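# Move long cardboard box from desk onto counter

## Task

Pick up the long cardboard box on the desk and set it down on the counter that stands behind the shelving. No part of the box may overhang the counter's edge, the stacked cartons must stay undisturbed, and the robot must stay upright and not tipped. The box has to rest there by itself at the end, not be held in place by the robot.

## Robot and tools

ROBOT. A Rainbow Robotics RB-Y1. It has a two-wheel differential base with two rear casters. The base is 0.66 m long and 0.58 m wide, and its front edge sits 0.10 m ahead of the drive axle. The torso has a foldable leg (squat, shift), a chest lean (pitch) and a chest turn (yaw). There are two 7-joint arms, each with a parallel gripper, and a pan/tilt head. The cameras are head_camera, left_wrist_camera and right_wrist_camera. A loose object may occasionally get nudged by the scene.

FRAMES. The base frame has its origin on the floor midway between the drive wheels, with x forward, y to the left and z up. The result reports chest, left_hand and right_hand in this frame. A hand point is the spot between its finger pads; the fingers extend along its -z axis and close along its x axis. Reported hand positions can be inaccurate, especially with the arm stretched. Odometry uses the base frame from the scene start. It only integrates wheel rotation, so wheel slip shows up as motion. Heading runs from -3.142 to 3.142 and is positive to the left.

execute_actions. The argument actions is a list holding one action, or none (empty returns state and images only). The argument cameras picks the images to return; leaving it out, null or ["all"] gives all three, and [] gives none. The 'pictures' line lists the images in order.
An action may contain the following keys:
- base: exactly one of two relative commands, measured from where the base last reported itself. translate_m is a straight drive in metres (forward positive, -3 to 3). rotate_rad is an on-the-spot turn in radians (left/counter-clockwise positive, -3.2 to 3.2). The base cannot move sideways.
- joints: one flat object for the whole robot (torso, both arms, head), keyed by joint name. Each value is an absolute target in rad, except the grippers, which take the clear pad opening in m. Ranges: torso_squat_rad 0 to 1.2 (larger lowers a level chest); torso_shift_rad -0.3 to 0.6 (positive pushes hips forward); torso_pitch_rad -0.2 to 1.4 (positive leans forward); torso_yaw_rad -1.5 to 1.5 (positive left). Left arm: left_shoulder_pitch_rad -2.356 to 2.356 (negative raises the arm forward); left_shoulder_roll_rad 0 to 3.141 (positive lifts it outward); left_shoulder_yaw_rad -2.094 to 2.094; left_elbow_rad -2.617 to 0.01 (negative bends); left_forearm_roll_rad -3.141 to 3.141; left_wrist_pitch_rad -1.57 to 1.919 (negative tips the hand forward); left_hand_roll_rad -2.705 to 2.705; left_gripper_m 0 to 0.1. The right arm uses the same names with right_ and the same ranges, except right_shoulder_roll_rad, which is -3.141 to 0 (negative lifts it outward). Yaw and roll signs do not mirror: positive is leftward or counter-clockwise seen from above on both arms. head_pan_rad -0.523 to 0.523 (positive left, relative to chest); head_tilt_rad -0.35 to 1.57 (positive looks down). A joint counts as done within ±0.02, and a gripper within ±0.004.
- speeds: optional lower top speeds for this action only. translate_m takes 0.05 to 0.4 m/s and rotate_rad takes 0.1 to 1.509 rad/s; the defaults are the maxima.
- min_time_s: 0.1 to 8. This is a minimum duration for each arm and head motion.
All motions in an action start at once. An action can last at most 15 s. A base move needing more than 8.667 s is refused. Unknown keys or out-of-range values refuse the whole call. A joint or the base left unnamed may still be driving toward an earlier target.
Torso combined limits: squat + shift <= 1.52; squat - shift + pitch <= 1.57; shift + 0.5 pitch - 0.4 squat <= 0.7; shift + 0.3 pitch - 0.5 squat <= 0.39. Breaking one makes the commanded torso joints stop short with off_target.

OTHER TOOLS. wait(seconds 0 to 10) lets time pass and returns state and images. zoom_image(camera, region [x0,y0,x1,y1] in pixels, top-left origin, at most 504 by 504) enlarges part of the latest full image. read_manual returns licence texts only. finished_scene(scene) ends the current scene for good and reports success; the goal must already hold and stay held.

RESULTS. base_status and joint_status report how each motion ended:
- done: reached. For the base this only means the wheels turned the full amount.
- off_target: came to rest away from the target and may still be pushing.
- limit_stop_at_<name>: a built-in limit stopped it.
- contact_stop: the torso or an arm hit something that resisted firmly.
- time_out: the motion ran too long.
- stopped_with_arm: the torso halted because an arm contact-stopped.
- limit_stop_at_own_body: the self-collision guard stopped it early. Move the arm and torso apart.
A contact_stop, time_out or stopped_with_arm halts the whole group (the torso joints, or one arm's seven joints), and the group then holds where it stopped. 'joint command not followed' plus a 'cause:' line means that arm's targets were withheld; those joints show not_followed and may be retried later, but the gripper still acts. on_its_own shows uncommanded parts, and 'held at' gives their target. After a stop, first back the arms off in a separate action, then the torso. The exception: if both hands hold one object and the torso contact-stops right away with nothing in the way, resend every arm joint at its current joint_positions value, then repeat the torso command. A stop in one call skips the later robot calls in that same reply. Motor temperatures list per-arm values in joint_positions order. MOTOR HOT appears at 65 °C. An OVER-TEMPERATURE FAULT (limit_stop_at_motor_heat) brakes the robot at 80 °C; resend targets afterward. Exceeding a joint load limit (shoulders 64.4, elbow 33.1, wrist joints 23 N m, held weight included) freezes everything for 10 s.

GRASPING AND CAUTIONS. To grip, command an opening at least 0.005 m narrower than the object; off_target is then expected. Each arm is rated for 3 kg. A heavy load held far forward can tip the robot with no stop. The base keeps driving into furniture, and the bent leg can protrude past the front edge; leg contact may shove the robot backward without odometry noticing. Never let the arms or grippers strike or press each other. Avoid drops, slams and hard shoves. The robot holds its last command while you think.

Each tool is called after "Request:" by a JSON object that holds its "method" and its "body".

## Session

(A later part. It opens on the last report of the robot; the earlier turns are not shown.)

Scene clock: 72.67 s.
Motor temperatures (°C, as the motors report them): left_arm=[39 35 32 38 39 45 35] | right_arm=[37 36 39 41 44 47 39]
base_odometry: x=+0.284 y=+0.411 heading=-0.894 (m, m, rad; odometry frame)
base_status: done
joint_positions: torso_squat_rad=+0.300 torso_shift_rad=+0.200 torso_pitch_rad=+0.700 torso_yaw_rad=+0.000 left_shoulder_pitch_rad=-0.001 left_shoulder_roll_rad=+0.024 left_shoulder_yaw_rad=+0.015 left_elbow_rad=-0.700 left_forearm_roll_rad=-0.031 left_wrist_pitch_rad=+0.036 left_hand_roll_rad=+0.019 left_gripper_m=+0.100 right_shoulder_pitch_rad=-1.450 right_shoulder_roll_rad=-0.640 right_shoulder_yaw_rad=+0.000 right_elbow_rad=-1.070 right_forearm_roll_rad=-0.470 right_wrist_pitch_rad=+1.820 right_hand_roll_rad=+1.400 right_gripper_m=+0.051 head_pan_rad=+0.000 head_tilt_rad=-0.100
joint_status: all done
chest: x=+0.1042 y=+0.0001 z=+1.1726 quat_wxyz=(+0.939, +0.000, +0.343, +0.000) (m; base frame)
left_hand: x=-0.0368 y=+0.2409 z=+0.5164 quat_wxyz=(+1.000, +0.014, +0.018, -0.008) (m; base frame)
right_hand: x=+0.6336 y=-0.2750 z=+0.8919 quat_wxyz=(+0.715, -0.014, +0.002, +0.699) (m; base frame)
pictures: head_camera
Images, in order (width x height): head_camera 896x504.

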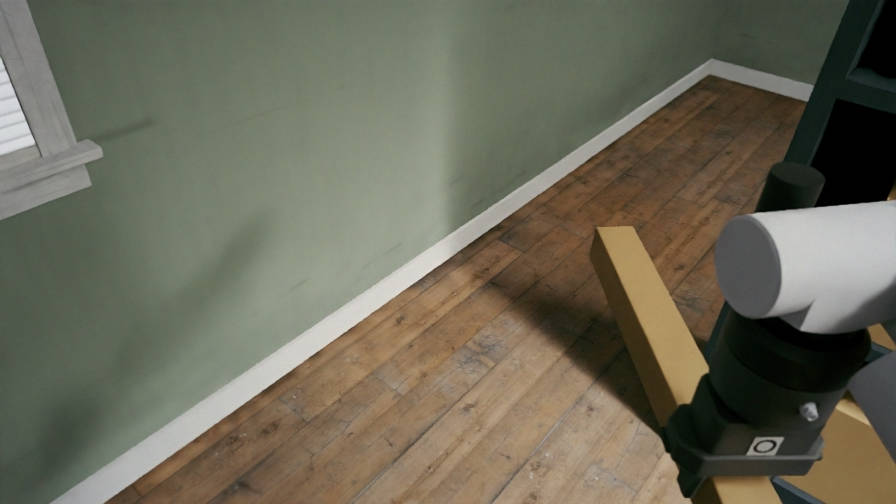

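Request:
{"method": "execute_actions", "body": {"actions": [{"base":{"rotate_rad":0.17},"speeds":{"rotate_rad":0.4}}], "cameras": []}}

Request:
{"method": "execute_actions", "body": {"actions": [{"base":{"translate_m":0.8},"speeds":{"translate_m":0.3},"joints":{"head_tilt_rad":0.1}}], "cameras": ["head_camera"]}}

Scene clock: 74.37 s.
Motor temperatures (°C, as the motors report them): left_arm=[39 35 32 38 39 45 35] | right_arm=[37 36 39 41 44 47 39]
base_odometry: x=+0.284 y=+0.411 heading=-0.725 (m, m, rad; odometry frame)
base_status: done
joint_positions: torso_squat_rad=+0.300 torso_shift_rad=+0.200 torso_pitch_rad=+0.700 torso_yaw_rad=+0.000 left_shoulder_pitch_rad=-0.001 left_shoulder_roll_rad=+0.024 left_shoulder_yaw_rad=+0.015 left_elbow_rad=-0.700 left_forearm_roll_rad=-0.031 left_wrist_pitch_rad=+0.036 left_hand_roll_rad=+0.019 left_gripper_m=+0.100 right_shoulder_pitch_rad=-1.450 right_shoulder_roll_rad=-0.640 right_shoulder_yaw_rad=+0.000 right_elbow_rad=-1.070 right_forearm_roll_rad=-0.470 right_wrist_pitch_rad=+1.820 right_hand_roll_rad=+1.400 right_gripper_m=+0.051 head_pan_rad=+0.000 head_tilt_rad=-0.100
joint_status: not commanded
chest: x=+0.1042 y=+0.0001 z=+1.1726 quat_wxyz=(+0.939, +0.000, +0.343, +0.000) (m; base frame)
left_hand: x=-0.0368 y=+0.2409 z=+0.5164 quat_wxyz=(+1.000, +0.014, +0.018, -0.008) (m; base frame)
right_hand: x=+0.6336 y=-0.2749 z=+0.8919 quat_wxyz=(+0.715, -0.014, +0.002, +0.699) (m; base frame)
pictures: none
No camera images: the call's "cameras" was empty. Leave "cameras" out to get every camera's image.

Scene clock: 78.33 s.
Motor temperatures (°C, as the motors report them): left_arm=[39 35 32 38 39 45 35] | right_arm=[37 36 39 41 44 47 39]
base_odometry: x=+0.883 y=-0.120 heading=-0.725 (m, m, rad; odometry frame)
base_status: done
joint_positions: torso_squat_rad=+0.300 torso_shift_rad=+0.200 torso_pitch_rad=+0.700 torso_yaw_rad=+0.000 left_shoulder_pitch_rad=-0.001 left_shoulder_roll_rad=+0.024 left_shoulder_yaw_rad=+0.015 left_elbow_rad=-0.700 left_forearm_roll_rad=-0.031 left_wrist_pitch_rad=+0.036 left_hand_roll_rad=+0.019 left_gripper_m=+0.100 right_shoulder_pitch_rad=-1.450 right_shoulder_roll_rad=-0.640 right_shoulder_yaw_rad=+0.000 right_elbow_rad=-1.070 right_forearm_roll_rad=-0.470 right_wrist_pitch_rad=+1.820 right_hand_roll_rad=+1.400 right_gripper_m=+0.051 head_pan_rad=+0.000 head_tilt_rad=+0.100
joint_status: all done
chest: x=+0.1042 y=+0.0001 z=+1.1726 quat_wxyz=(+0.939, +0.000, +0.343, +0.000) (m; base frame)
left_hand: x=-0.0368 y=+0.2409 z=+0.5164 quat_wxyz=(+1.000, +0.014, +0.018, -0.008) (m; base frame)
right_hand: x=+0.6336 y=-0.2749 z=+0.8919 quat_wxyz=(+0.715, -0.014, +0.002, +0.699) (m; base frame)
pictures: head_camera
Images, in order (width x height): head_camera 896x504.

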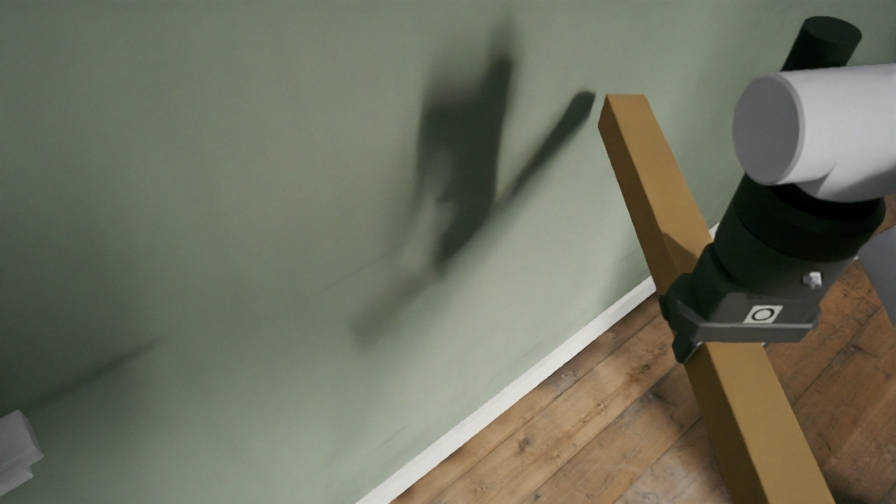

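Request:
{"method": "execute_actions", "body": {"actions": [{"base":{"rotate_rad":-0.55},"speeds":{"rotate_rad":0.3}}], "cameras": ["head_camera"]}}

Scene clock: 81.17 s.
Motor temperatures (°C, as the motors report them): left_arm=[39 35 32 38 39 45 35] | right_arm=[38 36 39 41 44 47 39]
base_odometry: x=+0.883 y=-0.120 heading=-1.275 (m, m, rad; odometry frame)
base_status: done
joint_positions: torso_squat_rad=+0.300 torso_shift_rad=+0.200 torso_pitch_rad=+0.700 torso_yaw_rad=+0.000 left_shoulder_pitch_rad=-0.001 left_shoulder_roll_rad=+0.024 left_shoulder_yaw_rad=+0.015 left_elbow_rad=-0.700 left_forearm_roll_rad=-0.031 left_wrist_pitch_rad=+0.036 left_hand_roll_rad=+0.019 left_gripper_m=+0.100 right_shoulder_pitch_rad=-1.450 right_shoulder_roll_rad=-0.640 right_shoulder_yaw_rad=+0.000 right_elbow_rad=-1.070 right_forearm_roll_rad=-0.470 right_wrist_pitch_rad=+1.820 right_hand_roll_rad=+1.400 right_gripper_m=+0.051 head_pan_rad=+0.000 head_tilt_rad=+0.100
joint_status: not commanded
chest: x=+0.1042 y=+0.0001 z=+1.1726 quat_wxyz=(+0.939, +0.000, +0.343, +0.000) (m; base frame)
left_hand: x=-0.0368 y=+0.2409 z=+0.5164 quat_wxyz=(+1.000, +0.014, +0.018, -0.008) (m; base frame)
right_hand: x=+0.6336 y=-0.2750 z=+0.8919 quat_wxyz=(+0.715, -0.014, +0.001, +0.699) (m; base frame)
pictures: head_camera
Images, in order (width x height): head_camera 896x504.

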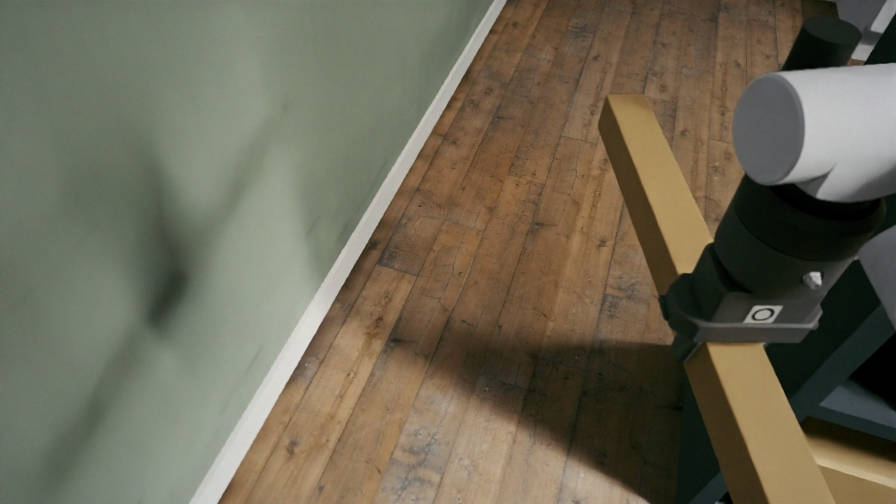

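Request:
{"method": "execute_actions", "body": {"actions": [{"base":{"translate_m":0.85},"speeds":{"translate_m":0.25}}], "cameras": ["head_camera"]}}

Request:
{"method": "execute_actions", "body": {"actions": [{"base":{"rotate_rad":-0.3},"speeds":{"rotate_rad":0.3}}], "cameras": ["head_camera"]}}

Scene clock: 85.73 s.
Motor temperatures (°C, as the motors report them): left_arm=[39 35 32 38 39 45 35] | right_arm=[38 36 39 41 44 47 39]
base_odometry: x=+1.130 y=-0.933 heading=-1.275 (m, m, rad; odometry frame)
base_status: done
joint_positions: torso_squat_rad=+0.300 torso_shift_rad=+0.200 torso_pitch_rad=+0.700 torso_yaw_rad=+0.000 left_shoulder_pitch_rad=-0.001 left_shoulder_roll_rad=+0.024 left_shoulder_yaw_rad=+0.015 left_elbow_rad=-0.700 left_forearm_roll_rad=-0.031 left_wrist_pitch_rad=+0.036 left_hand_roll_rad=+0.019 left_gripper_m=+0.100 right_shoulder_pitch_rad=-1.450 right_shoulder_roll_rad=-0.640 right_shoulder_yaw_rad=+0.000 right_elbow_rad=-1.070 right_forearm_roll_rad=-0.470 right_wrist_pitch_rad=+1.820 right_hand_roll_rad=+1.400 right_gripper_m=+0.051 head_pan_rad=+0.000 head_tilt_rad=+0.100
joint_status: not commanded
chest: x=+0.1042 y=+0.0001 z=+1.1726 quat_wxyz=(+0.939, +0.000, +0.343, +0.000) (m; base frame)
left_hand: x=-0.0368 y=+0.2409 z=+0.5164 quat_wxyz=(+1.000, +0.014, +0.018, -0.008) (m; base frame)
right_hand: x=+0.6336 y=-0.2750 z=+0.8919 quat_wxyz=(+0.715, -0.014, +0.002, +0.699) (m; base frame)
pictures: head_camera
Images, in order (width x height): head_camera 896x504.

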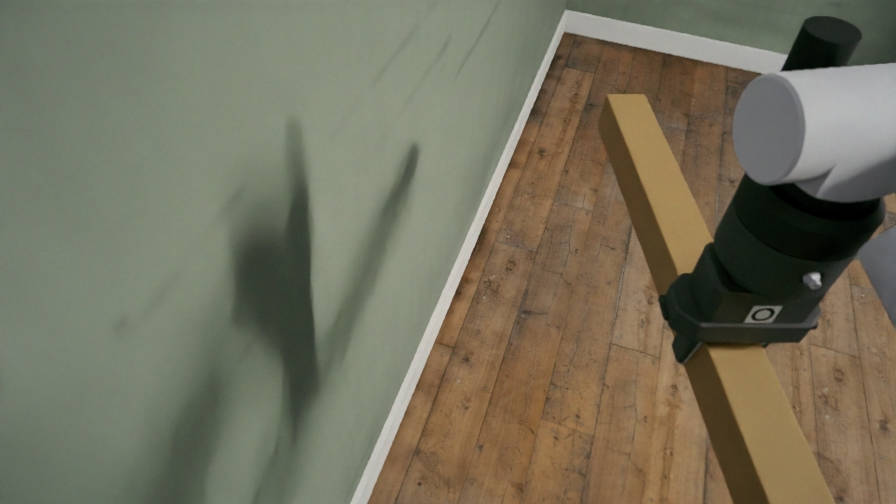

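Scene clock: 87.70 s.
Motor temperatures (°C, as the motors report them): left_arm=[39 35 32 38 39 45 35] | right_arm=[38 36 39 41 44 47 39]
base_odometry: x=+1.130 y=-0.933 heading=-1.574 (m, m, rad; odometry frame)
base_status: done
joint_positions: torso_squat_rad=+0.300 torso_shift_rad=+0.200 torso_pitch_rad=+0.700 torso_yaw_rad=+0.000 left_shoulder_pitch_rad=-0.001 left_shoulder_roll_rad=+0.024 left_shoulder_yaw_rad=+0.015 left_elbow_rad=-0.700 left_forearm_roll_rad=-0.031 left_wrist_pitch_rad=+0.036 left_hand_roll_rad=+0.019 left_gripper_m=+0.100 right_shoulder_pitch_rad=-1.450 right_shoulder_roll_rad=-0.640 right_shoulder_yaw_rad=+0.000 right_elbow_rad=-1.070 right_forearm_roll_rad=-0.470 right_wrist_pitch_rad=+1.820 right_hand_roll_rad=+1.400 right_gripper_m=+0.051 head_pan_rad=+0.000 head_tilt_rad=+0.100
joint_status: not commanded
chest: x=+0.1042 y=+0.0001 z=+1.1726 quat_wxyz=(+0.939, +0.000, +0.343, +0.000) (m; base frame)
left_hand: x=-0.0368 y=+0.2409 z=+0.5164 quat_wxyz=(+1.000, +0.014, +0.018, -0.008) (m; base frame)
right_hand: x=+0.6336 y=-0.2750 z=+0.8919 quat_wxyz=(+0.715, -0.014, +0.002, +0.699) (m; base frame)
pictures: head_camera
Images, in order (width x height): head_camera 896x504.

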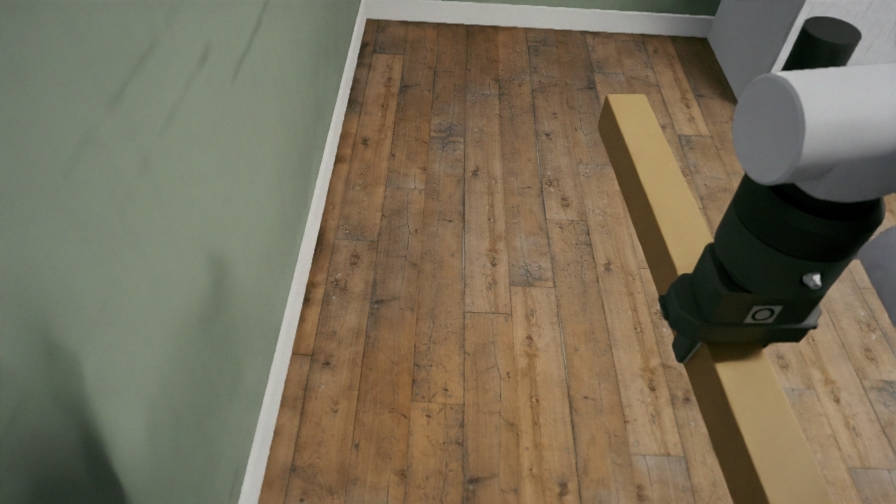

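Request:
{"method": "execute_actions", "body": {"actions": [{"base":{"translate_m":0.9},"speeds":{"translate_m":0.3},"joints":{"torso_squat_rad":0.1,"torso_pitch_rad":0.35,"right_shoulder_pitch_rad":-1.3,"right_elbow_rad":-0.9,"right_wrist_pitch_rad":1.9,"head_tilt_rad":0.1,"head_pan_rad":-0.4},"min_time_s":2.5}]}}

Scene clock: 92.07 s.
Motor temperatures (°C, as the motors report them): left_arm=[39 35 32 38 39 45 35] | right_arm=[38 36 39 41 44 47 39]
base_odometry: x=+1.127 y=-1.833 heading=-1.574 (m, m, rad; odometry frame)
base_status: done
joint_positions: torso_squat_rad=+0.100 torso_shift_rad=+0.200 torso_pitch_rad=+0.350 torso_yaw_rad=+0.000 left_shoulder_pitch_rad=-0.001 left_shoulder_roll_rad=+0.024 left_shoulder_yaw_rad=+0.015 left_elbow_rad=-0.700 left_forearm_roll_rad=-0.031 left_wrist_pitch_rad=+0.036 left_hand_roll_rad=+0.019 left_gripper_m=+0.100 right_shoulder_pitch_rad=-1.300 right_shoulder_roll_rad=-0.640 right_shoulder_yaw_rad=+0.000 right_elbow_rad=-0.900 right_forearm_roll_rad=-0.470 right_wrist_pitch_rad=+1.900 right_hand_roll_rad=+1.400 right_gripper_m=+0.051 head_pan_rad=-0.400 head_tilt_rad=+0.100
joint_status: all done
chest: x=+0.0165 y=+0.0001 z=+1.2538 quat_wxyz=(+0.985, +0.000, +0.174, +0.000) (m; base frame)
left_hand: x=+0.1091 y=+0.2409 z=+0.5890 quat_wxyz=(+0.988, +0.015, -0.157, -0.006) (m; base frame)
right_hand: x=+0.5373 y=-0.3245 z=+1.0529 quat_wxyz=(+0.757, -0.015, +0.018, +0.653) (m; base frame)
pictures: head_camera, left_wrist_camera, right_wrist_camera
Images, in order (width x height): head_camera 896x504, left_wrist_camera 644x364, right_wrist_camera 644x364.

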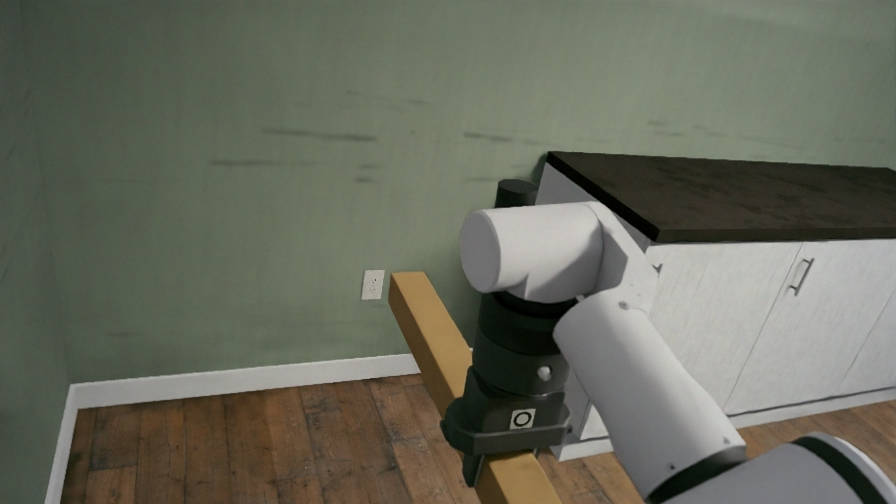

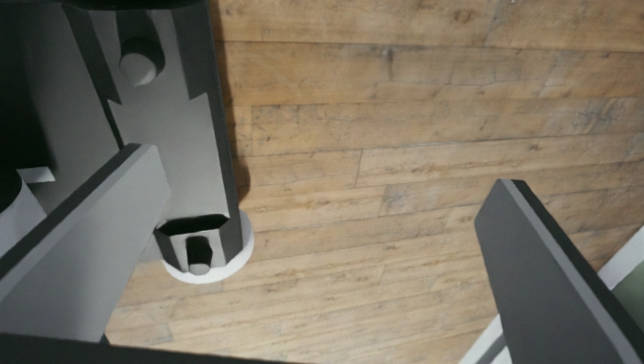

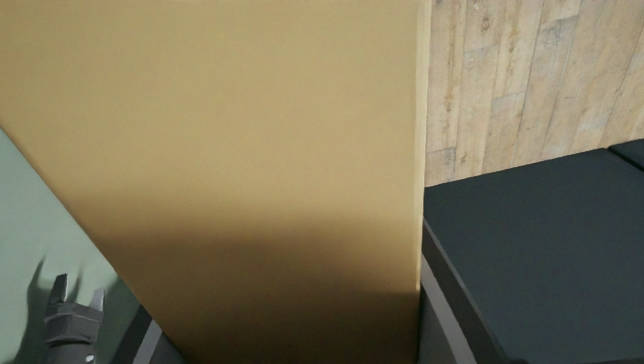

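Request:
{"method": "execute_actions", "body": {"actions": [{"base":{"rotate_rad":-0.28},"speeds":{"rotate_rad":0.3}}], "cameras": []}}

Request:
{"method": "execute_actions", "body": {"actions": [{"base":{"translate_m":0.75},"speeds":{"translate_m":0.3}}], "cameras": ["head_camera"]}}

Request:
{"method": "execute_actions", "body": {"actions": [{"base":{"rotate_rad":-0.52},"speeds":{"rotate_rad":0.3},"joints":{"head_pan_rad":0,"head_tilt_rad":0.3}}], "cameras": ["head_camera"]}}

Scene clock: 94.37 s.
Motor temperatures (°C, as the motors report them): left_arm=[39 35 32 38 39 45 35] | right_arm=[38 36 39 41 44 47 39]
base_odometry: x=+1.127 y=-1.833 heading=-1.854 (m, m, rad; odometry frame)
base_status: done
joint_positions: torso_squat_rad=+0.100 torso_shift_rad=+0.200 torso_pitch_rad=+0.350 torso_yaw_rad=+0.000 left_shoulder_pitch_rad=-0.001 left_shoulder_roll_rad=+0.024 left_shoulder_yaw_rad=+0.015 left_elbow_rad=-0.700 left_forearm_roll_rad=-0.031 left_wrist_pitch_rad=+0.036 left_hand_roll_rad=+0.019 left_gripper_m=+0.100 right_shoulder_pitch_rad=-1.300 right_shoulder_roll_rad=-0.640 right_shoulder_yaw_rad=+0.000 right_elbow_rad=-0.900 right_forearm_roll_rad=-0.470 right_wrist_pitch_rad=+1.900 right_hand_roll_rad=+1.400 right_gripper_m=+0.051 head_pan_rad=-0.400 head_tilt_rad=+0.100
joint_status: not commanded
chest: x=+0.0165 y=+0.0001 z=+1.2538 quat_wxyz=(+0.985, +0.000, +0.174, +0.000) (m; base frame)
left_hand: x=+0.1091 y=+0.2409 z=+0.5890 quat_wxyz=(+0.988, +0.015, -0.157, -0.006) (m; base frame)
right_hand: x=+0.5373 y=-0.3245 z=+1.0529 quat_wxyz=(+0.757, -0.015, +0.018, +0.653) (m; base frame)
pictures: none
No camera images: the call's "cameras" was empty. Leave "cameras" out to get every camera's image.

Scene clock: 98.00 s.
Motor temperatures (°C, as the motors report them): left_arm=[39 35 32 38 39 45 35] | right_arm=[38 36 39 41 44 47 39]
base_odometry: x=+0.918 y=-2.553 heading=-1.854 (m, m, rad; odometry frame)
base_status: done
joint_positions: torso_squat_rad=+0.100 torso_shift_rad=+0.200 torso_pitch_rad=+0.350 torso_yaw_rad=+0.000 left_shoulder_pitch_rad=-0.001 left_shoulder_roll_rad=+0.024 left_shoulder_yaw_rad=+0.015 left_elbow_rad=-0.700 left_forearm_roll_rad=-0.031 left_wrist_pitch_rad=+0.036 left_hand_roll_rad=+0.019 left_gripper_m=+0.100 right_shoulder_pitch_rad=-1.300 right_shoulder_roll_rad=-0.640 right_shoulder_yaw_rad=+0.000 right_elbow_rad=-0.900 right_forearm_roll_rad=-0.470 right_wrist_pitch_rad=+1.900 right_hand_roll_rad=+1.400 right_gripper_m=+0.051 head_pan_rad=-0.400 head_tilt_rad=+0.100
joint_status: not commanded
chest: x=+0.0165 y=+0.0001 z=+1.2538 quat_wxyz=(+0.985, +0.000, +0.174, +0.000) (m; base frame)
left_hand: x=+0.1091 y=+0.2409 z=+0.5890 quat_wxyz=(+0.987, +0.015, -0.157, -0.006) (m; base frame)
right_hand: x=+0.5373 y=-0.3246 z=+1.0528 quat_wxyz=(+0.757, -0.015, +0.018, +0.653) (m; base frame)
pictures: head_camera
Images, in order (width x height): head_camera 896x504.

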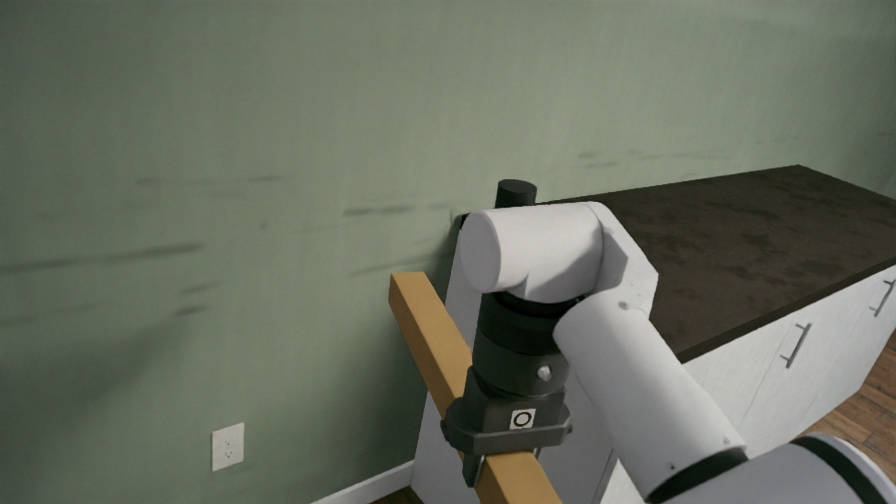

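Scene clock: 103.33 s.
Motor temperatures (°C, as the motors report them): left_arm=[39 35 32 38 39 45 35] | right_arm=[38 36 39 41 44 47 39]
base_odometry: x=+0.917 y=-2.553 heading=-2.367 (m, m, rad; odometry frame)
base_status: rotate_rad time_out (by the wheels' count: -0.513 of -0.520)
joint_positions: torso_squat_rad=+0.100 torso_shift_rad=+0.200 torso_pitch_rad=+0.350 torso_yaw_rad=+0.000 left_shoulder_pitch_rad=-0.001 left_shoulder_roll_rad=+0.024 left_shoulder_yaw_rad=+0.015 left_elbow_rad=-0.700 left_forearm_roll_rad=-0.031 left_wrist_pitch_rad=+0.036 left_hand_roll_rad=+0.019 left_gripper_m=+0.100 right_shoulder_pitch_rad=-1.300 right_shoulder_roll_rad=-0.640 right_shoulder_yaw_rad=+0.000 right_elbow_rad=-0.900 right_forearm_roll_rad=-0.470 right_wrist_pitch_rad=+1.900 right_hand_roll_rad=+1.400 right_gripper_m=+0.051 head_pan_rad=+0.000 head_tilt_rad=+0.300
joint_status: all done
chest: x=+0.0165 y=+0.0001 z=+1.2538 quat_wxyz=(+0.985, +0.000, +0.174, +0.000) (m; base frame)
left_hand: x=+0.1091 y=+0.2409 z=+0.5890 quat_wxyz=(+0.987, +0.015, -0.157, -0.005) (m; base frame)
right_hand: x=+0.5372 y=-0.3246 z=+1.0528 quat_wxyz=(+0.757, -0.015, +0.018, +0.653) (m; base frame)
pictures: head_camera
Images, in order (width x height): head_camera 896x504.

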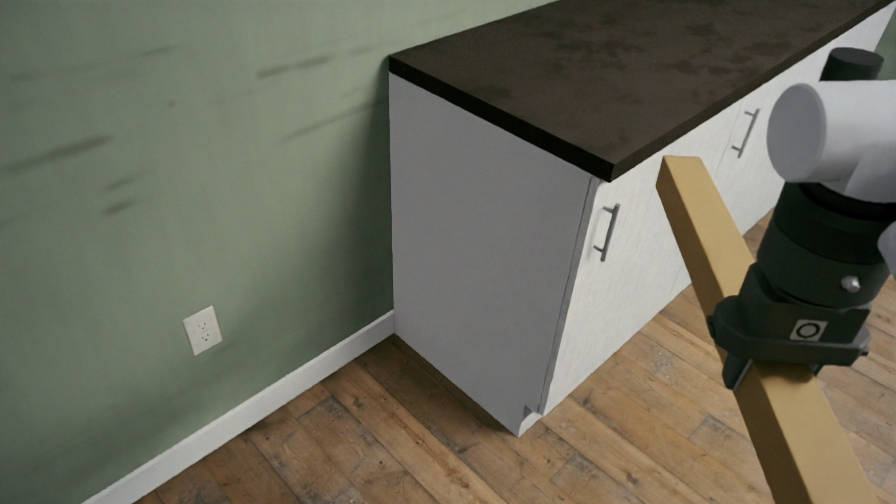

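Request:
{"method": "execute_actions", "body": {"actions": [{"base":{"translate_m":1.08},"speeds":{"translate_m":0.25}}], "cameras": ["head_camera"]}}

Request:
{"method": "execute_actions", "body": {"actions": [{"base":{"rotate_rad":-0.25},"speeds":{"rotate_rad":0.3},"joints":{"right_hand_roll_rad":1.05,"head_tilt_rad":0.5},"min_time_s":1.5}]}}

Scene clock: 113.10 s.
Motor temperatures (°C, as the motors report them): left_arm=[39 35 32 38 39 45 35] | right_arm=[38 36 39 41 44 47 39]
base_odometry: x=+0.158 y=-3.295 heading=-2.434 (m, m, rad; odometry frame)
base_status: translate_m time_out (by the wheels' count: +1.062 of +1.080)
joint_positions: torso_squat_rad=+0.100 torso_shift_rad=+0.200 torso_pitch_rad=+0.350 torso_yaw_rad=+0.000 left_shoulder_pitch_rad=-0.001 left_shoulder_roll_rad=+0.024 left_shoulder_yaw_rad=+0.015 left_elbow_rad=-0.700 left_forearm_roll_rad=-0.031 left_wrist_pitch_rad=+0.036 left_hand_roll_rad=+0.019 left_gripper_m=+0.100 right_shoulder_pitch_rad=-1.300 right_shoulder_roll_rad=-0.640 right_shoulder_yaw_rad=+0.000 right_elbow_rad=-0.900 right_forearm_roll_rad=-0.470 right_wrist_pitch_rad=+1.900 right_hand_roll_rad=+1.400 right_gripper_m=+0.050 head_pan_rad=+0.000 head_tilt_rad=+0.300
joint_status: not commanded
chest: x=+0.0165 y=+0.0001 z=+1.2538 quat_wxyz=(+0.985, +0.000, +0.174, +0.000) (m; base frame)
left_hand: x=+0.1091 y=+0.2409 z=+0.5890 quat_wxyz=(+0.987, +0.015, -0.157, -0.005) (m; base frame)
right_hand: x=+0.5371 y=-0.3247 z=+1.0527 quat_wxyz=(+0.757, -0.015, +0.018, +0.653) (m; base frame)
pictures: head_camera
Images, in order (width x height): head_camera 896x504.

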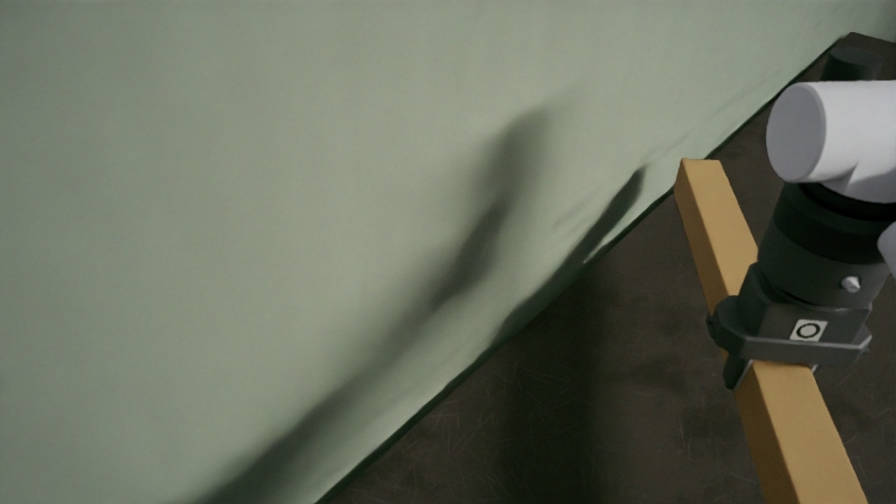

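not run: a stop came earlier in this reply.

Request:
{"method": "execute_actions", "body": {"actions": [{"base":{"translate_m":-0.1},"speeds":{"translate_m":0.1}}], "cameras": []}}

Request:
{"method": "execute_actions", "body": {"actions": [{"base":{"rotate_rad":-0.25},"speeds":{"rotate_rad":0.3},"joints":{"right_hand_roll_rad":1.08,"head_tilt_rad":0.55},"min_time_s":1.5}]}}

Scene clock: 114.80 s.
Motor temperatures (°C, as the motors report them): left_arm=[39 35 32 38 39 45 35] | right_arm=[38 36 39 41 44 47 39]
base_odometry: x=+0.234 y=-3.230 heading=-2.435 (m, m, rad; odometry frame)
base_status: done
joint_positions: torso_squat_rad=+0.100 torso_shift_rad=+0.200 torso_pitch_rad=+0.350 torso_yaw_rad=+0.000 left_shoulder_pitch_rad=-0.001 left_shoulder_roll_rad=+0.024 left_shoulder_yaw_rad=+0.015 left_elbow_rad=-0.700 left_forearm_roll_rad=-0.031 left_wrist_pitch_rad=+0.036 left_hand_roll_rad=+0.019 left_gripper_m=+0.100 right_shoulder_pitch_rad=-1.300 right_shoulder_roll_rad=-0.640 right_shoulder_yaw_rad=+0.000 right_elbow_rad=-0.900 right_forearm_roll_rad=-0.470 right_wrist_pitch_rad=+1.900 right_hand_roll_rad=+1.400 right_gripper_m=+0.050 head_pan_rad=+0.000 head_tilt_rad=+0.300
joint_status: not commanded
chest: x=+0.0163 y=+0.0001 z=+1.2538 quat_wxyz=(+0.985, +0.000, +0.174, +0.000) (m; base frame)
left_hand: x=+0.1091 y=+0.2409 z=+0.5891 quat_wxyz=(+0.987, +0.015, -0.157, -0.005) (m; base frame)
right_hand: x=+0.5370 y=-0.3247 z=+1.0528 quat_wxyz=(+0.757, -0.015, +0.018, +0.653) (m; base frame)
pictures: none
No camera images: the call's "cameras" was empty. Leave "cameras" out to get every camera's image.

Scene clock: 116.60 s.
Motor temperatures (°C, as the motors report them): left_arm=[39 35 32 38 39 45 35] | right_arm=[38 36 39 41 44 47 39]
base_odometry: x=+0.234 y=-3.230 heading=-2.684 (m, m, rad; odometry frame)
base_status: done
joint_positions: torso_squat_rad=+0.100 torso_shift_rad=+0.200 torso_pitch_rad=+0.350 torso_yaw_rad=+0.000 left_shoulder_pitch_rad=-0.001 left_shoulder_roll_rad=+0.024 left_shoulder_yaw_rad=+0.015 left_elbow_rad=-0.700 left_forearm_roll_rad=-0.031 left_wrist_pitch_rad=+0.036 left_hand_roll_rad=+0.019 left_gripper_m=+0.100 right_shoulder_pitch_rad=-1.300 right_shoulder_roll_rad=-0.640 right_shoulder_yaw_rad=+0.000 right_elbow_rad=-0.900 right_forearm_roll_rad=-0.470 right_wrist_pitch_rad=+1.900 right_hand_roll_rad=+1.080 right_gripper_m=+0.050 head_pan_rad=+0.000 head_tilt_rad=+0.550
joint_status: all done
chest: x=+0.0164 y=+0.0001 z=+1.2538 quat_wxyz=(+0.985, +0.000, +0.174, +0.000) (m; base frame)
left_hand: x=+0.1091 y=+0.2409 z=+0.5891 quat_wxyz=(+0.987, +0.015, -0.157, -0.005) (m; base frame)
right_hand: x=+0.5370 y=-0.3247 z=+1.0528 quat_wxyz=(+0.852, -0.017, +0.016, +0.524) (m; base frame)
pictures: head_camera, left_wrist_camera, right_wrist_camera
Images, in order (width x height): head_camera 896x504, left_wrist_camera 644x364, right_wrist_camera 644x364.

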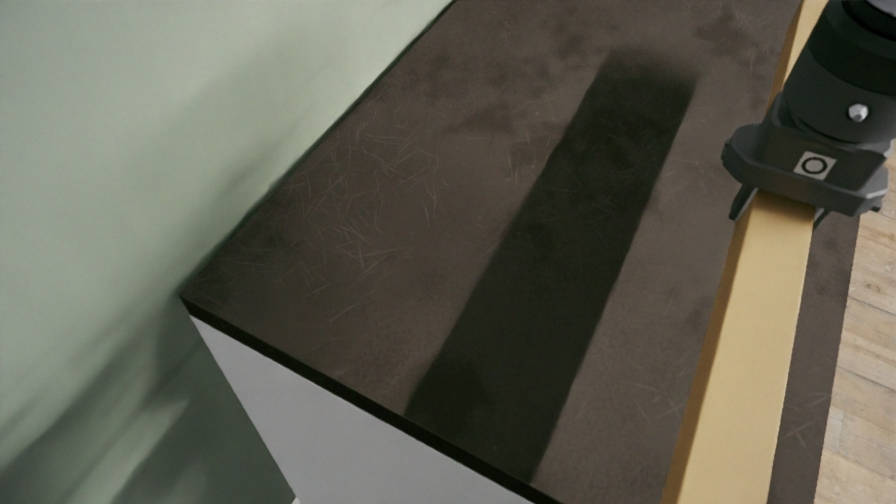

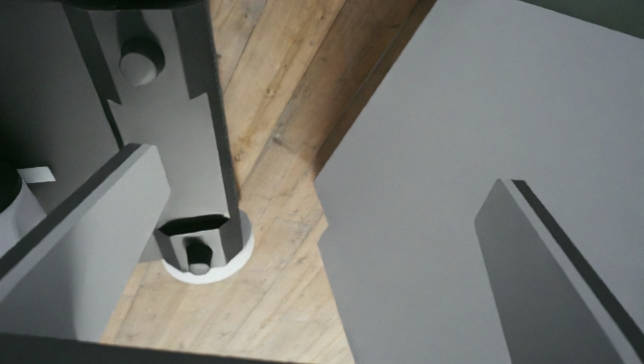

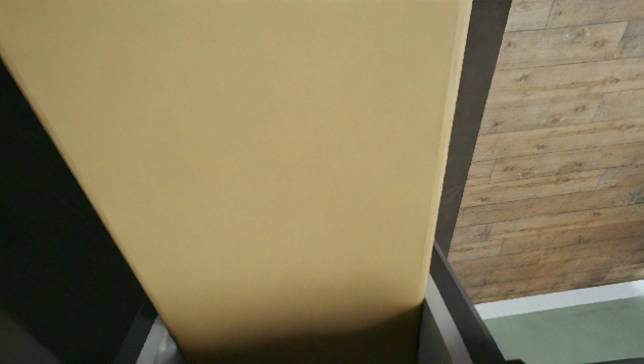

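Request:
{"method": "execute_actions", "body": {"actions": [{"base":{"translate_m":0.05},"speeds":{"translate_m":0.05},"joints":{"torso_squat_rad":0.15,"torso_shift_rad":0.31,"torso_pitch_rad":0.48,"torso_yaw_rad":0.12,"right_shoulder_pitch_rad":-1.45,"right_hand_roll_rad":0.98,"head_tilt_rad":0.5},"min_time_s":1.5}]}}

Scene clock: 118.63 s.
Motor temperatures (°C, as the motors report them): left_arm=[39 35 32 38 39 45 35] | right_arm=[38 36 39 41 44 47 39]
base_odometry: x=+0.189 y=-3.252 heading=-2.684 (m, m, rad; odometry frame)
base_status: done
joint_positions: torso_squat_rad=+0.150 torso_shift_rad=+0.310 torso_pitch_rad=+0.480 torso_yaw_rad=+0.120 left_shoulder_pitch_rad=-0.001 left_shoulder_roll_rad=+0.024 left_shoulder_yaw_rad=+0.015 left_elbow_rad=-0.700 left_forearm_roll_rad=-0.031 left_wrist_pitch_rad=+0.036 left_hand_roll_rad=+0.019 left_gripper_m=+0.100 right_shoulder_pitch_rad=-1.450 right_shoulder_roll_rad=-0.640 right_shoulder_yaw_rad=+0.000 right_elbow_rad=-0.900 right_forearm_roll_rad=-0.470 right_wrist_pitch_rad=+1.900 right_hand_roll_rad=+0.980 right_gripper_m=+0.050 head_pan_rad=+0.000 head_tilt_rad=+0.500
joint_status: all done
chest: x=+0.1261 y=+0.0001 z=+1.2141 quat_wxyz=(+0.970, +0.014, +0.237, +0.058) (m; base frame)
left_hand: x=+0.1041 y=+0.2769 z=+0.5573 quat_wxyz=(+0.994, +0.047, -0.091, +0.044) (m; base frame)
right_hand: x=+0.6912 y=-0.2255 z=+0.9976 quat_wxyz=(+0.838, +0.012, -0.010, +0.546) (m; base frame)
pictures: head_camera, left_wrist_camera, right_wrist_camera
Images, in order (width x height): head_camera 896x504, left_wrist_camera 644x364, right_wrist_camera 644x364.

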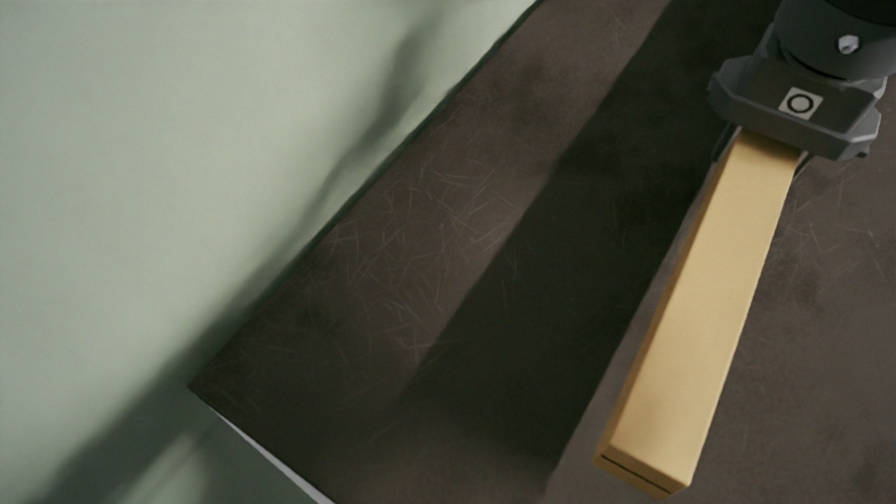

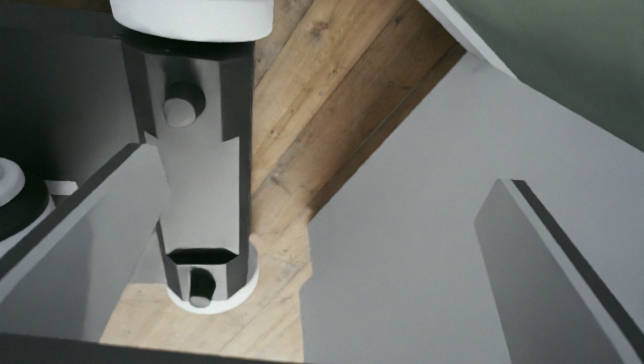

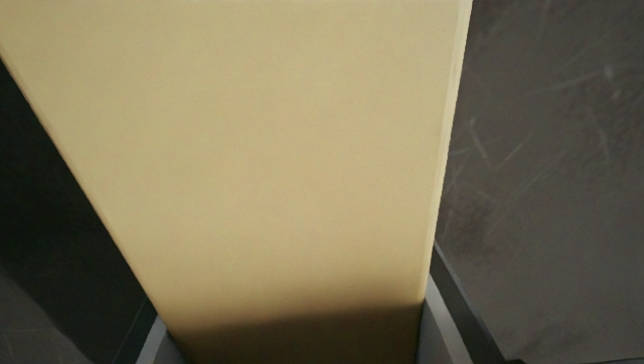

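Request:
{"method": "execute_actions", "body": {"actions": [{"joints":{"torso_squat_rad":0.33}}]}}

Scene clock: 120.10 s.
Motor temperatures (°C, as the motors report them): left_arm=[39 35 32 38 39 45 35] | right_arm=[38 36 39 41 44 47 39]
base_odometry: x=+0.189 y=-3.252 heading=-2.684 (m, m, rad; odometry frame)
base_status: not commanded
joint_positions: torso_squat_rad=+0.330 torso_shift_rad=+0.310 torso_pitch_rad=+0.480 torso_yaw_rad=+0.120 left_shoulder_pitch_rad=-0.001 left_shoulder_roll_rad=+0.024 left_shoulder_yaw_rad=+0.015 left_elbow_rad=-0.700 left_forearm_roll_rad=-0.031 left_wrist_pitch_rad=+0.036 left_hand_roll_rad=+0.019 left_gripper_m=+0.100 right_shoulder_pitch_rad=-1.450 right_shoulder_roll_rad=-0.640 right_shoulder_yaw_rad=+0.000 right_elbow_rad=-0.900 right_forearm_roll_rad=-0.470 right_wrist_pitch_rad=+1.900 right_hand_roll_rad=+0.980 right_gripper_m=+0.050 head_pan_rad=+0.000 head_tilt_rad=+0.500
joint_status: all done
chest: x=+0.1168 y=+0.0001 z=+1.1857 quat_wxyz=(+0.970, +0.014, +0.237, +0.058) (m; base frame)
left_hand: x=+0.0950 y=+0.2769 z=+0.5289 quat_wxyz=(+0.994, +0.047, -0.091, +0.044) (m; base frame)
right_hand: x=+0.6820 y=-0.2254 z=+0.9696 quat_wxyz=(+0.838, +0.012, -0.010, +0.546) (m; base frame)
pictures: head_camera, left_wrist_camera, right_wrist_camera
Images, in order (width x height): head_camera 896x504, left_wrist_camera 644x364, right_wrist_camera 644x364.

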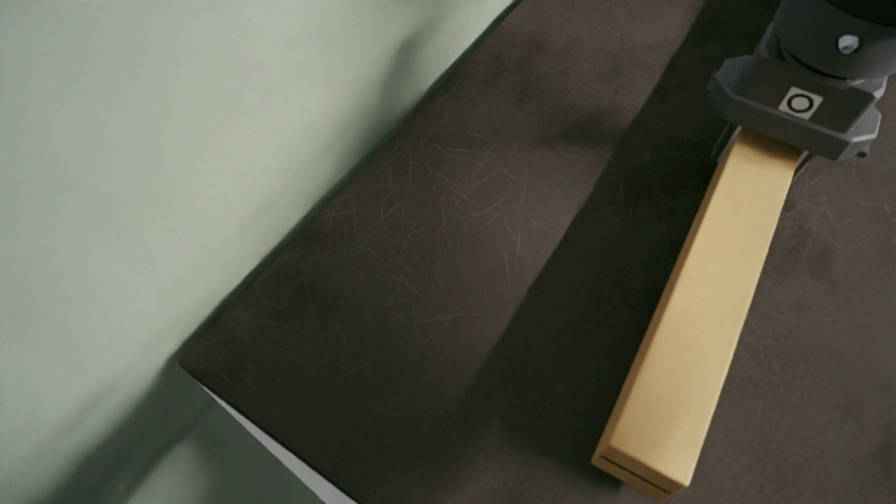

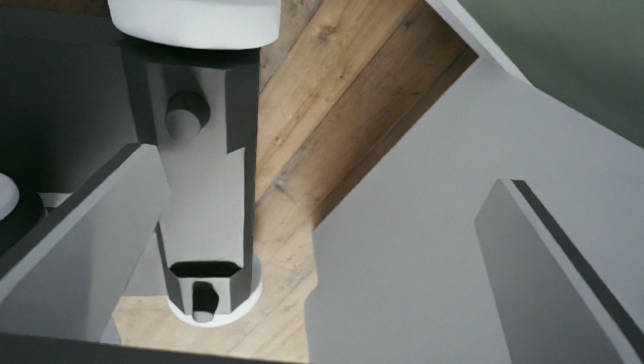

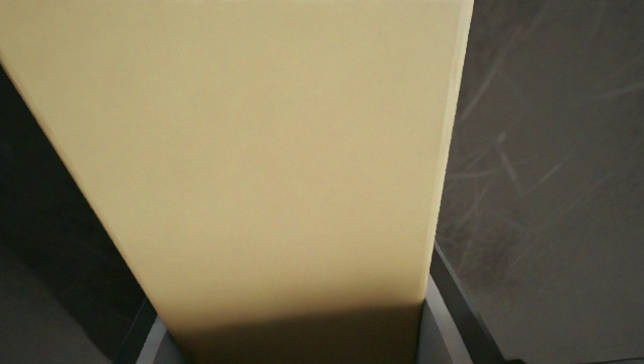

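Request:
{"method": "execute_actions", "body": {"actions": [{"joints":{"torso_squat_rad":0.5}}]}}

Scene clock: 121.13 s.
Motor temperatures (°C, as the motors report them): left_arm=[39 35 32 38 39 45 35] | right_arm=[38 36 39 41 44 47 39]
base_odometry: x=+0.189 y=-3.252 heading=-2.684 (m, m, rad; odometry frame)
base_status: not commanded
joint_positions: torso_squat_rad=+0.416 torso_shift_rad=+0.308 torso_pitch_rad=+0.474 torso_yaw_rad=+0.120 left_shoulder_pitch_rad=-0.001 left_shoulder_roll_rad=+0.024 left_shoulder_yaw_rad=+0.015 left_elbow_rad=-0.700 left_forearm_roll_rad=-0.031 left_wrist_pitch_rad=+0.036 left_hand_roll_rad=+0.019 left_gripper_m=+0.100 right_shoulder_pitch_rad=-1.455 right_shoulder_roll_rad=-0.642 right_shoulder_yaw_rad=-0.001 right_elbow_rad=-0.903 right_forearm_roll_rad=-0.470 right_wrist_pitch_rad=+1.900 right_hand_roll_rad=+0.980 right_gripper_m=+0.051 head_pan_rad=+0.000 head_tilt_rad=+0.500
joint_status: torso_squat_rad contact_stop (moved +0.086 of +0.170)
on_its_own: torso_squat_rad is held at +0.416, not at your +0.500, since a contact_stop
chest: x=+0.1070 y=+0.0004 z=+1.1661 quat_wxyz=(+0.970, +0.014, +0.234, +0.058) (m; base frame)
left_hand: x=+0.0893 y=+0.2768 z=+0.5090 quat_wxyz=(+0.993, +0.047, -0.094, +0.044) (m; base frame)
right_hand: x=+0.6756 y=-0.2252 z=+0.9571 quat_wxyz=(+0.837, +0.008, -0.016, +0.546) (m; base frame)
pictures: head_camera, left_wrist_camera, right_wrist_camera
Images, in order (width x height): head_camera 896x504, left_wrist_camera 644x364, right_wrist_camera 644x364.

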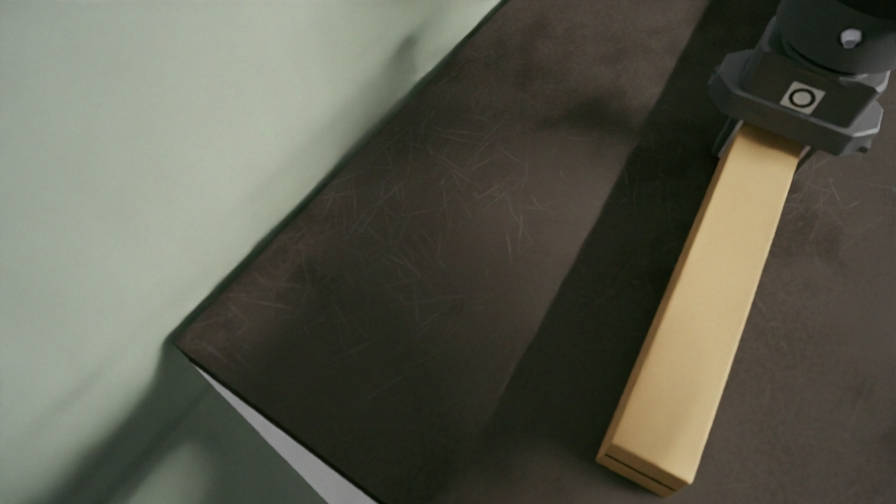

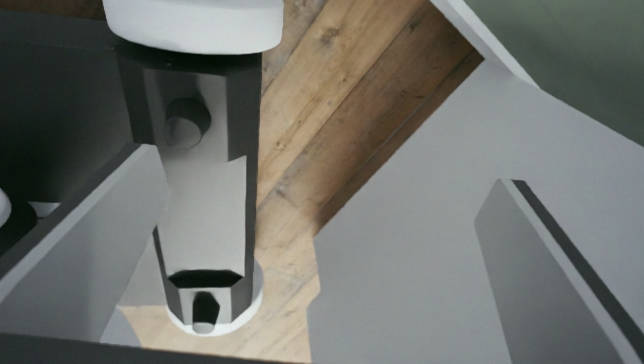

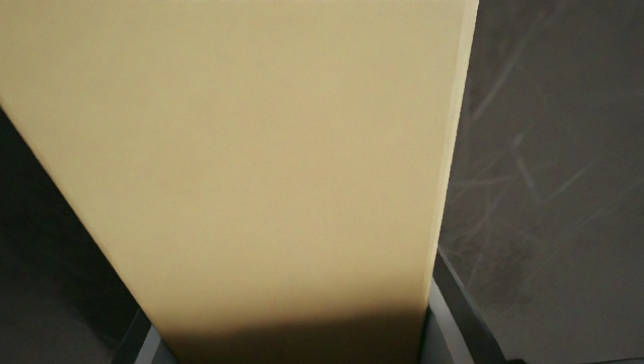

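Request:
{"method": "execute_actions", "body": {"actions": [{"joints":{"right_gripper_m":0.1}}], "cameras": []}}

Request:
{"method": "execute_actions", "body": {"actions": [{"joints":{"torso_squat_rad":0.15,"torso_shift_rad":0.25,"torso_pitch_rad":0.4,"torso_yaw_rad":0.12,"head_tilt_rad":0.8,"head_pan_rad":-0.3}}]}}

Scene clock: 122.43 s.
Motor temperatures (°C, as the motors report them): left_arm=[39 35 32 38 39 45 35] | right_arm=[38 36 39 41 44 47 39]
base_odometry: x=+0.189 y=-3.252 heading=-2.684 (m, m, rad; odometry frame)
base_status: not commanded
joint_positions: torso_squat_rad=+0.416 torso_shift_rad=+0.308 torso_pitch_rad=+0.475 torso_yaw_rad=+0.120 left_shoulder_pitch_rad=-0.001 left_shoulder_roll_rad=+0.024 left_shoulder_yaw_rad=+0.015 left_elbow_rad=-0.700 left_forearm_roll_rad=-0.031 left_wrist_pitch_rad=+0.036 left_hand_roll_rad=+0.019 left_gripper_m=+0.100 right_shoulder_pitch_rad=-1.451 right_shoulder_roll_rad=-0.641 right_shoulder_yaw_rad=+0.000 right_elbow_rad=-0.901 right_forearm_roll_rad=-0.470 right_wrist_pitch_rad=+1.900 right_hand_roll_rad=+0.980 right_gripper_m=+0.100 head_pan_rad=+0.000 head_tilt_rad=+0.500
joint_status: all done
on_its_own: torso_squat_rad is held at +0.416, not at your +0.500, since a contact_stop
chest: x=+0.1077 y=+0.0002 z=+1.1659 quat_wxyz=(+0.970, +0.014, +0.235, +0.058) (m; base frame)
left_hand: x=+0.0891 y=+0.2768 z=+0.5089 quat_wxyz=(+0.994, +0.047, -0.094, +0.044) (m; base frame)
right_hand: x=+0.6746 y=-0.2254 z=+0.9537 quat_wxyz=(+0.838, +0.010, -0.013, +0.546) (m; base frame)
pictures: none
No camera images: the call's "cameras" was empty. Leave "cameras" out to get every camera's image.

Scene clock: 124.13 s.
Motor temperatures (°C, as the motors report them): left_arm=[39 35 32 38 39 45 35] | right_arm=[38 36 39 41 44 47 39]
base_odometry: x=+0.189 y=-3.252 heading=-2.684 (m, m, rad; odometry frame)
base_status: not commanded
joint_positions: torso_squat_rad=+0.150 torso_shift_rad=+0.250 torso_pitch_rad=+0.400 torso_yaw_rad=+0.120 left_shoulder_pitch_rad=-0.001 left_shoulder_roll_rad=+0.024 left_shoulder_yaw_rad=+0.015 left_elbow_rad=-0.700 left_forearm_roll_rad=-0.031 left_wrist_pitch_rad=+0.036 left_hand_roll_rad=+0.019 left_gripper_m=+0.100 right_shoulder_pitch_rad=-1.450 right_shoulder_roll_rad=-0.640 right_shoulder_yaw_rad=+0.000 right_elbow_rad=-0.900 right_forearm_roll_rad=-0.470 right_wrist_pitch_rad=+1.900 right_hand_roll_rad=+0.980 right_gripper_m=+0.100 head_pan_rad=-0.300 head_tilt_rad=+0.800
joint_status: all done
chest: x=+0.0636 y=+0.0002 z=+1.2362 quat_wxyz=(+0.978, +0.012, +0.198, +0.059) (m; base frame)
left_hand: x=+0.0943 y=+0.2768 z=+0.5797 quat_wxyz=(+0.989, +0.046, -0.131, +0.046) (m; base frame)
right_hand: x=+0.6445 y=-0.2255 z=+1.0663 quat_wxyz=(+0.837, -0.011, -0.044, +0.546) (m; base frame)
pictures: head_camera, left_wrist_camera, right_wrist_camera
Images, in order (width x height): head_camera 896x504, left_wrist_camera 644x364, right_wrist_camera 644x364.

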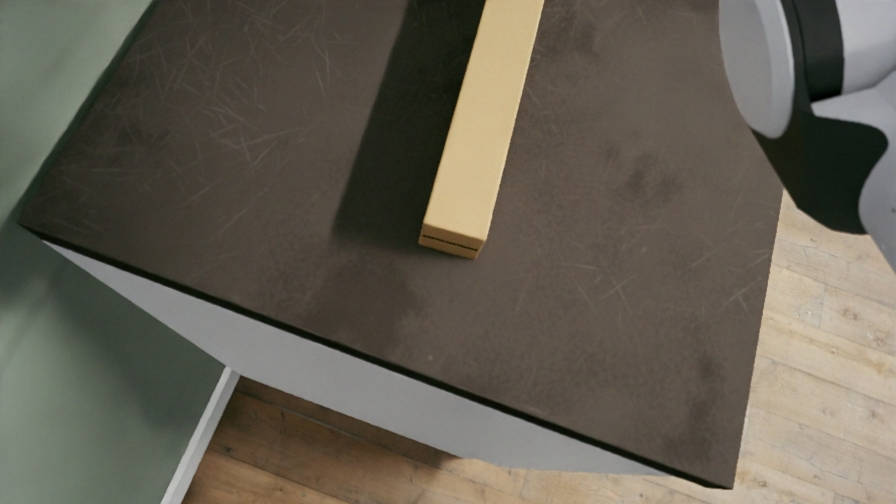

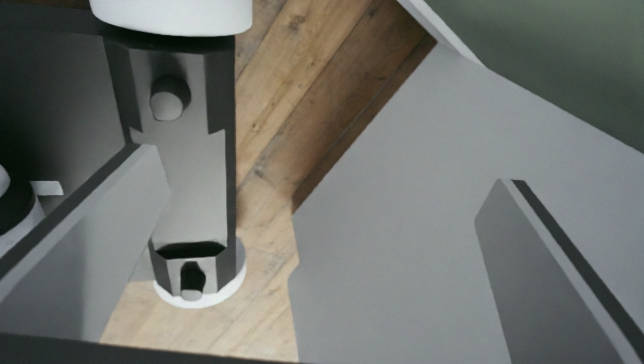

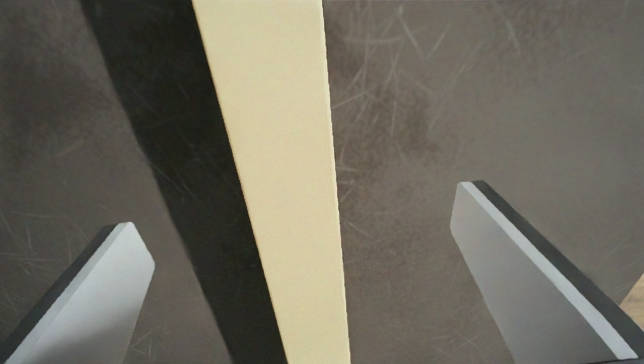

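Request:
{"method": "finished_scene", "body": {"scene": 2}}

The scene is finished: the task was done.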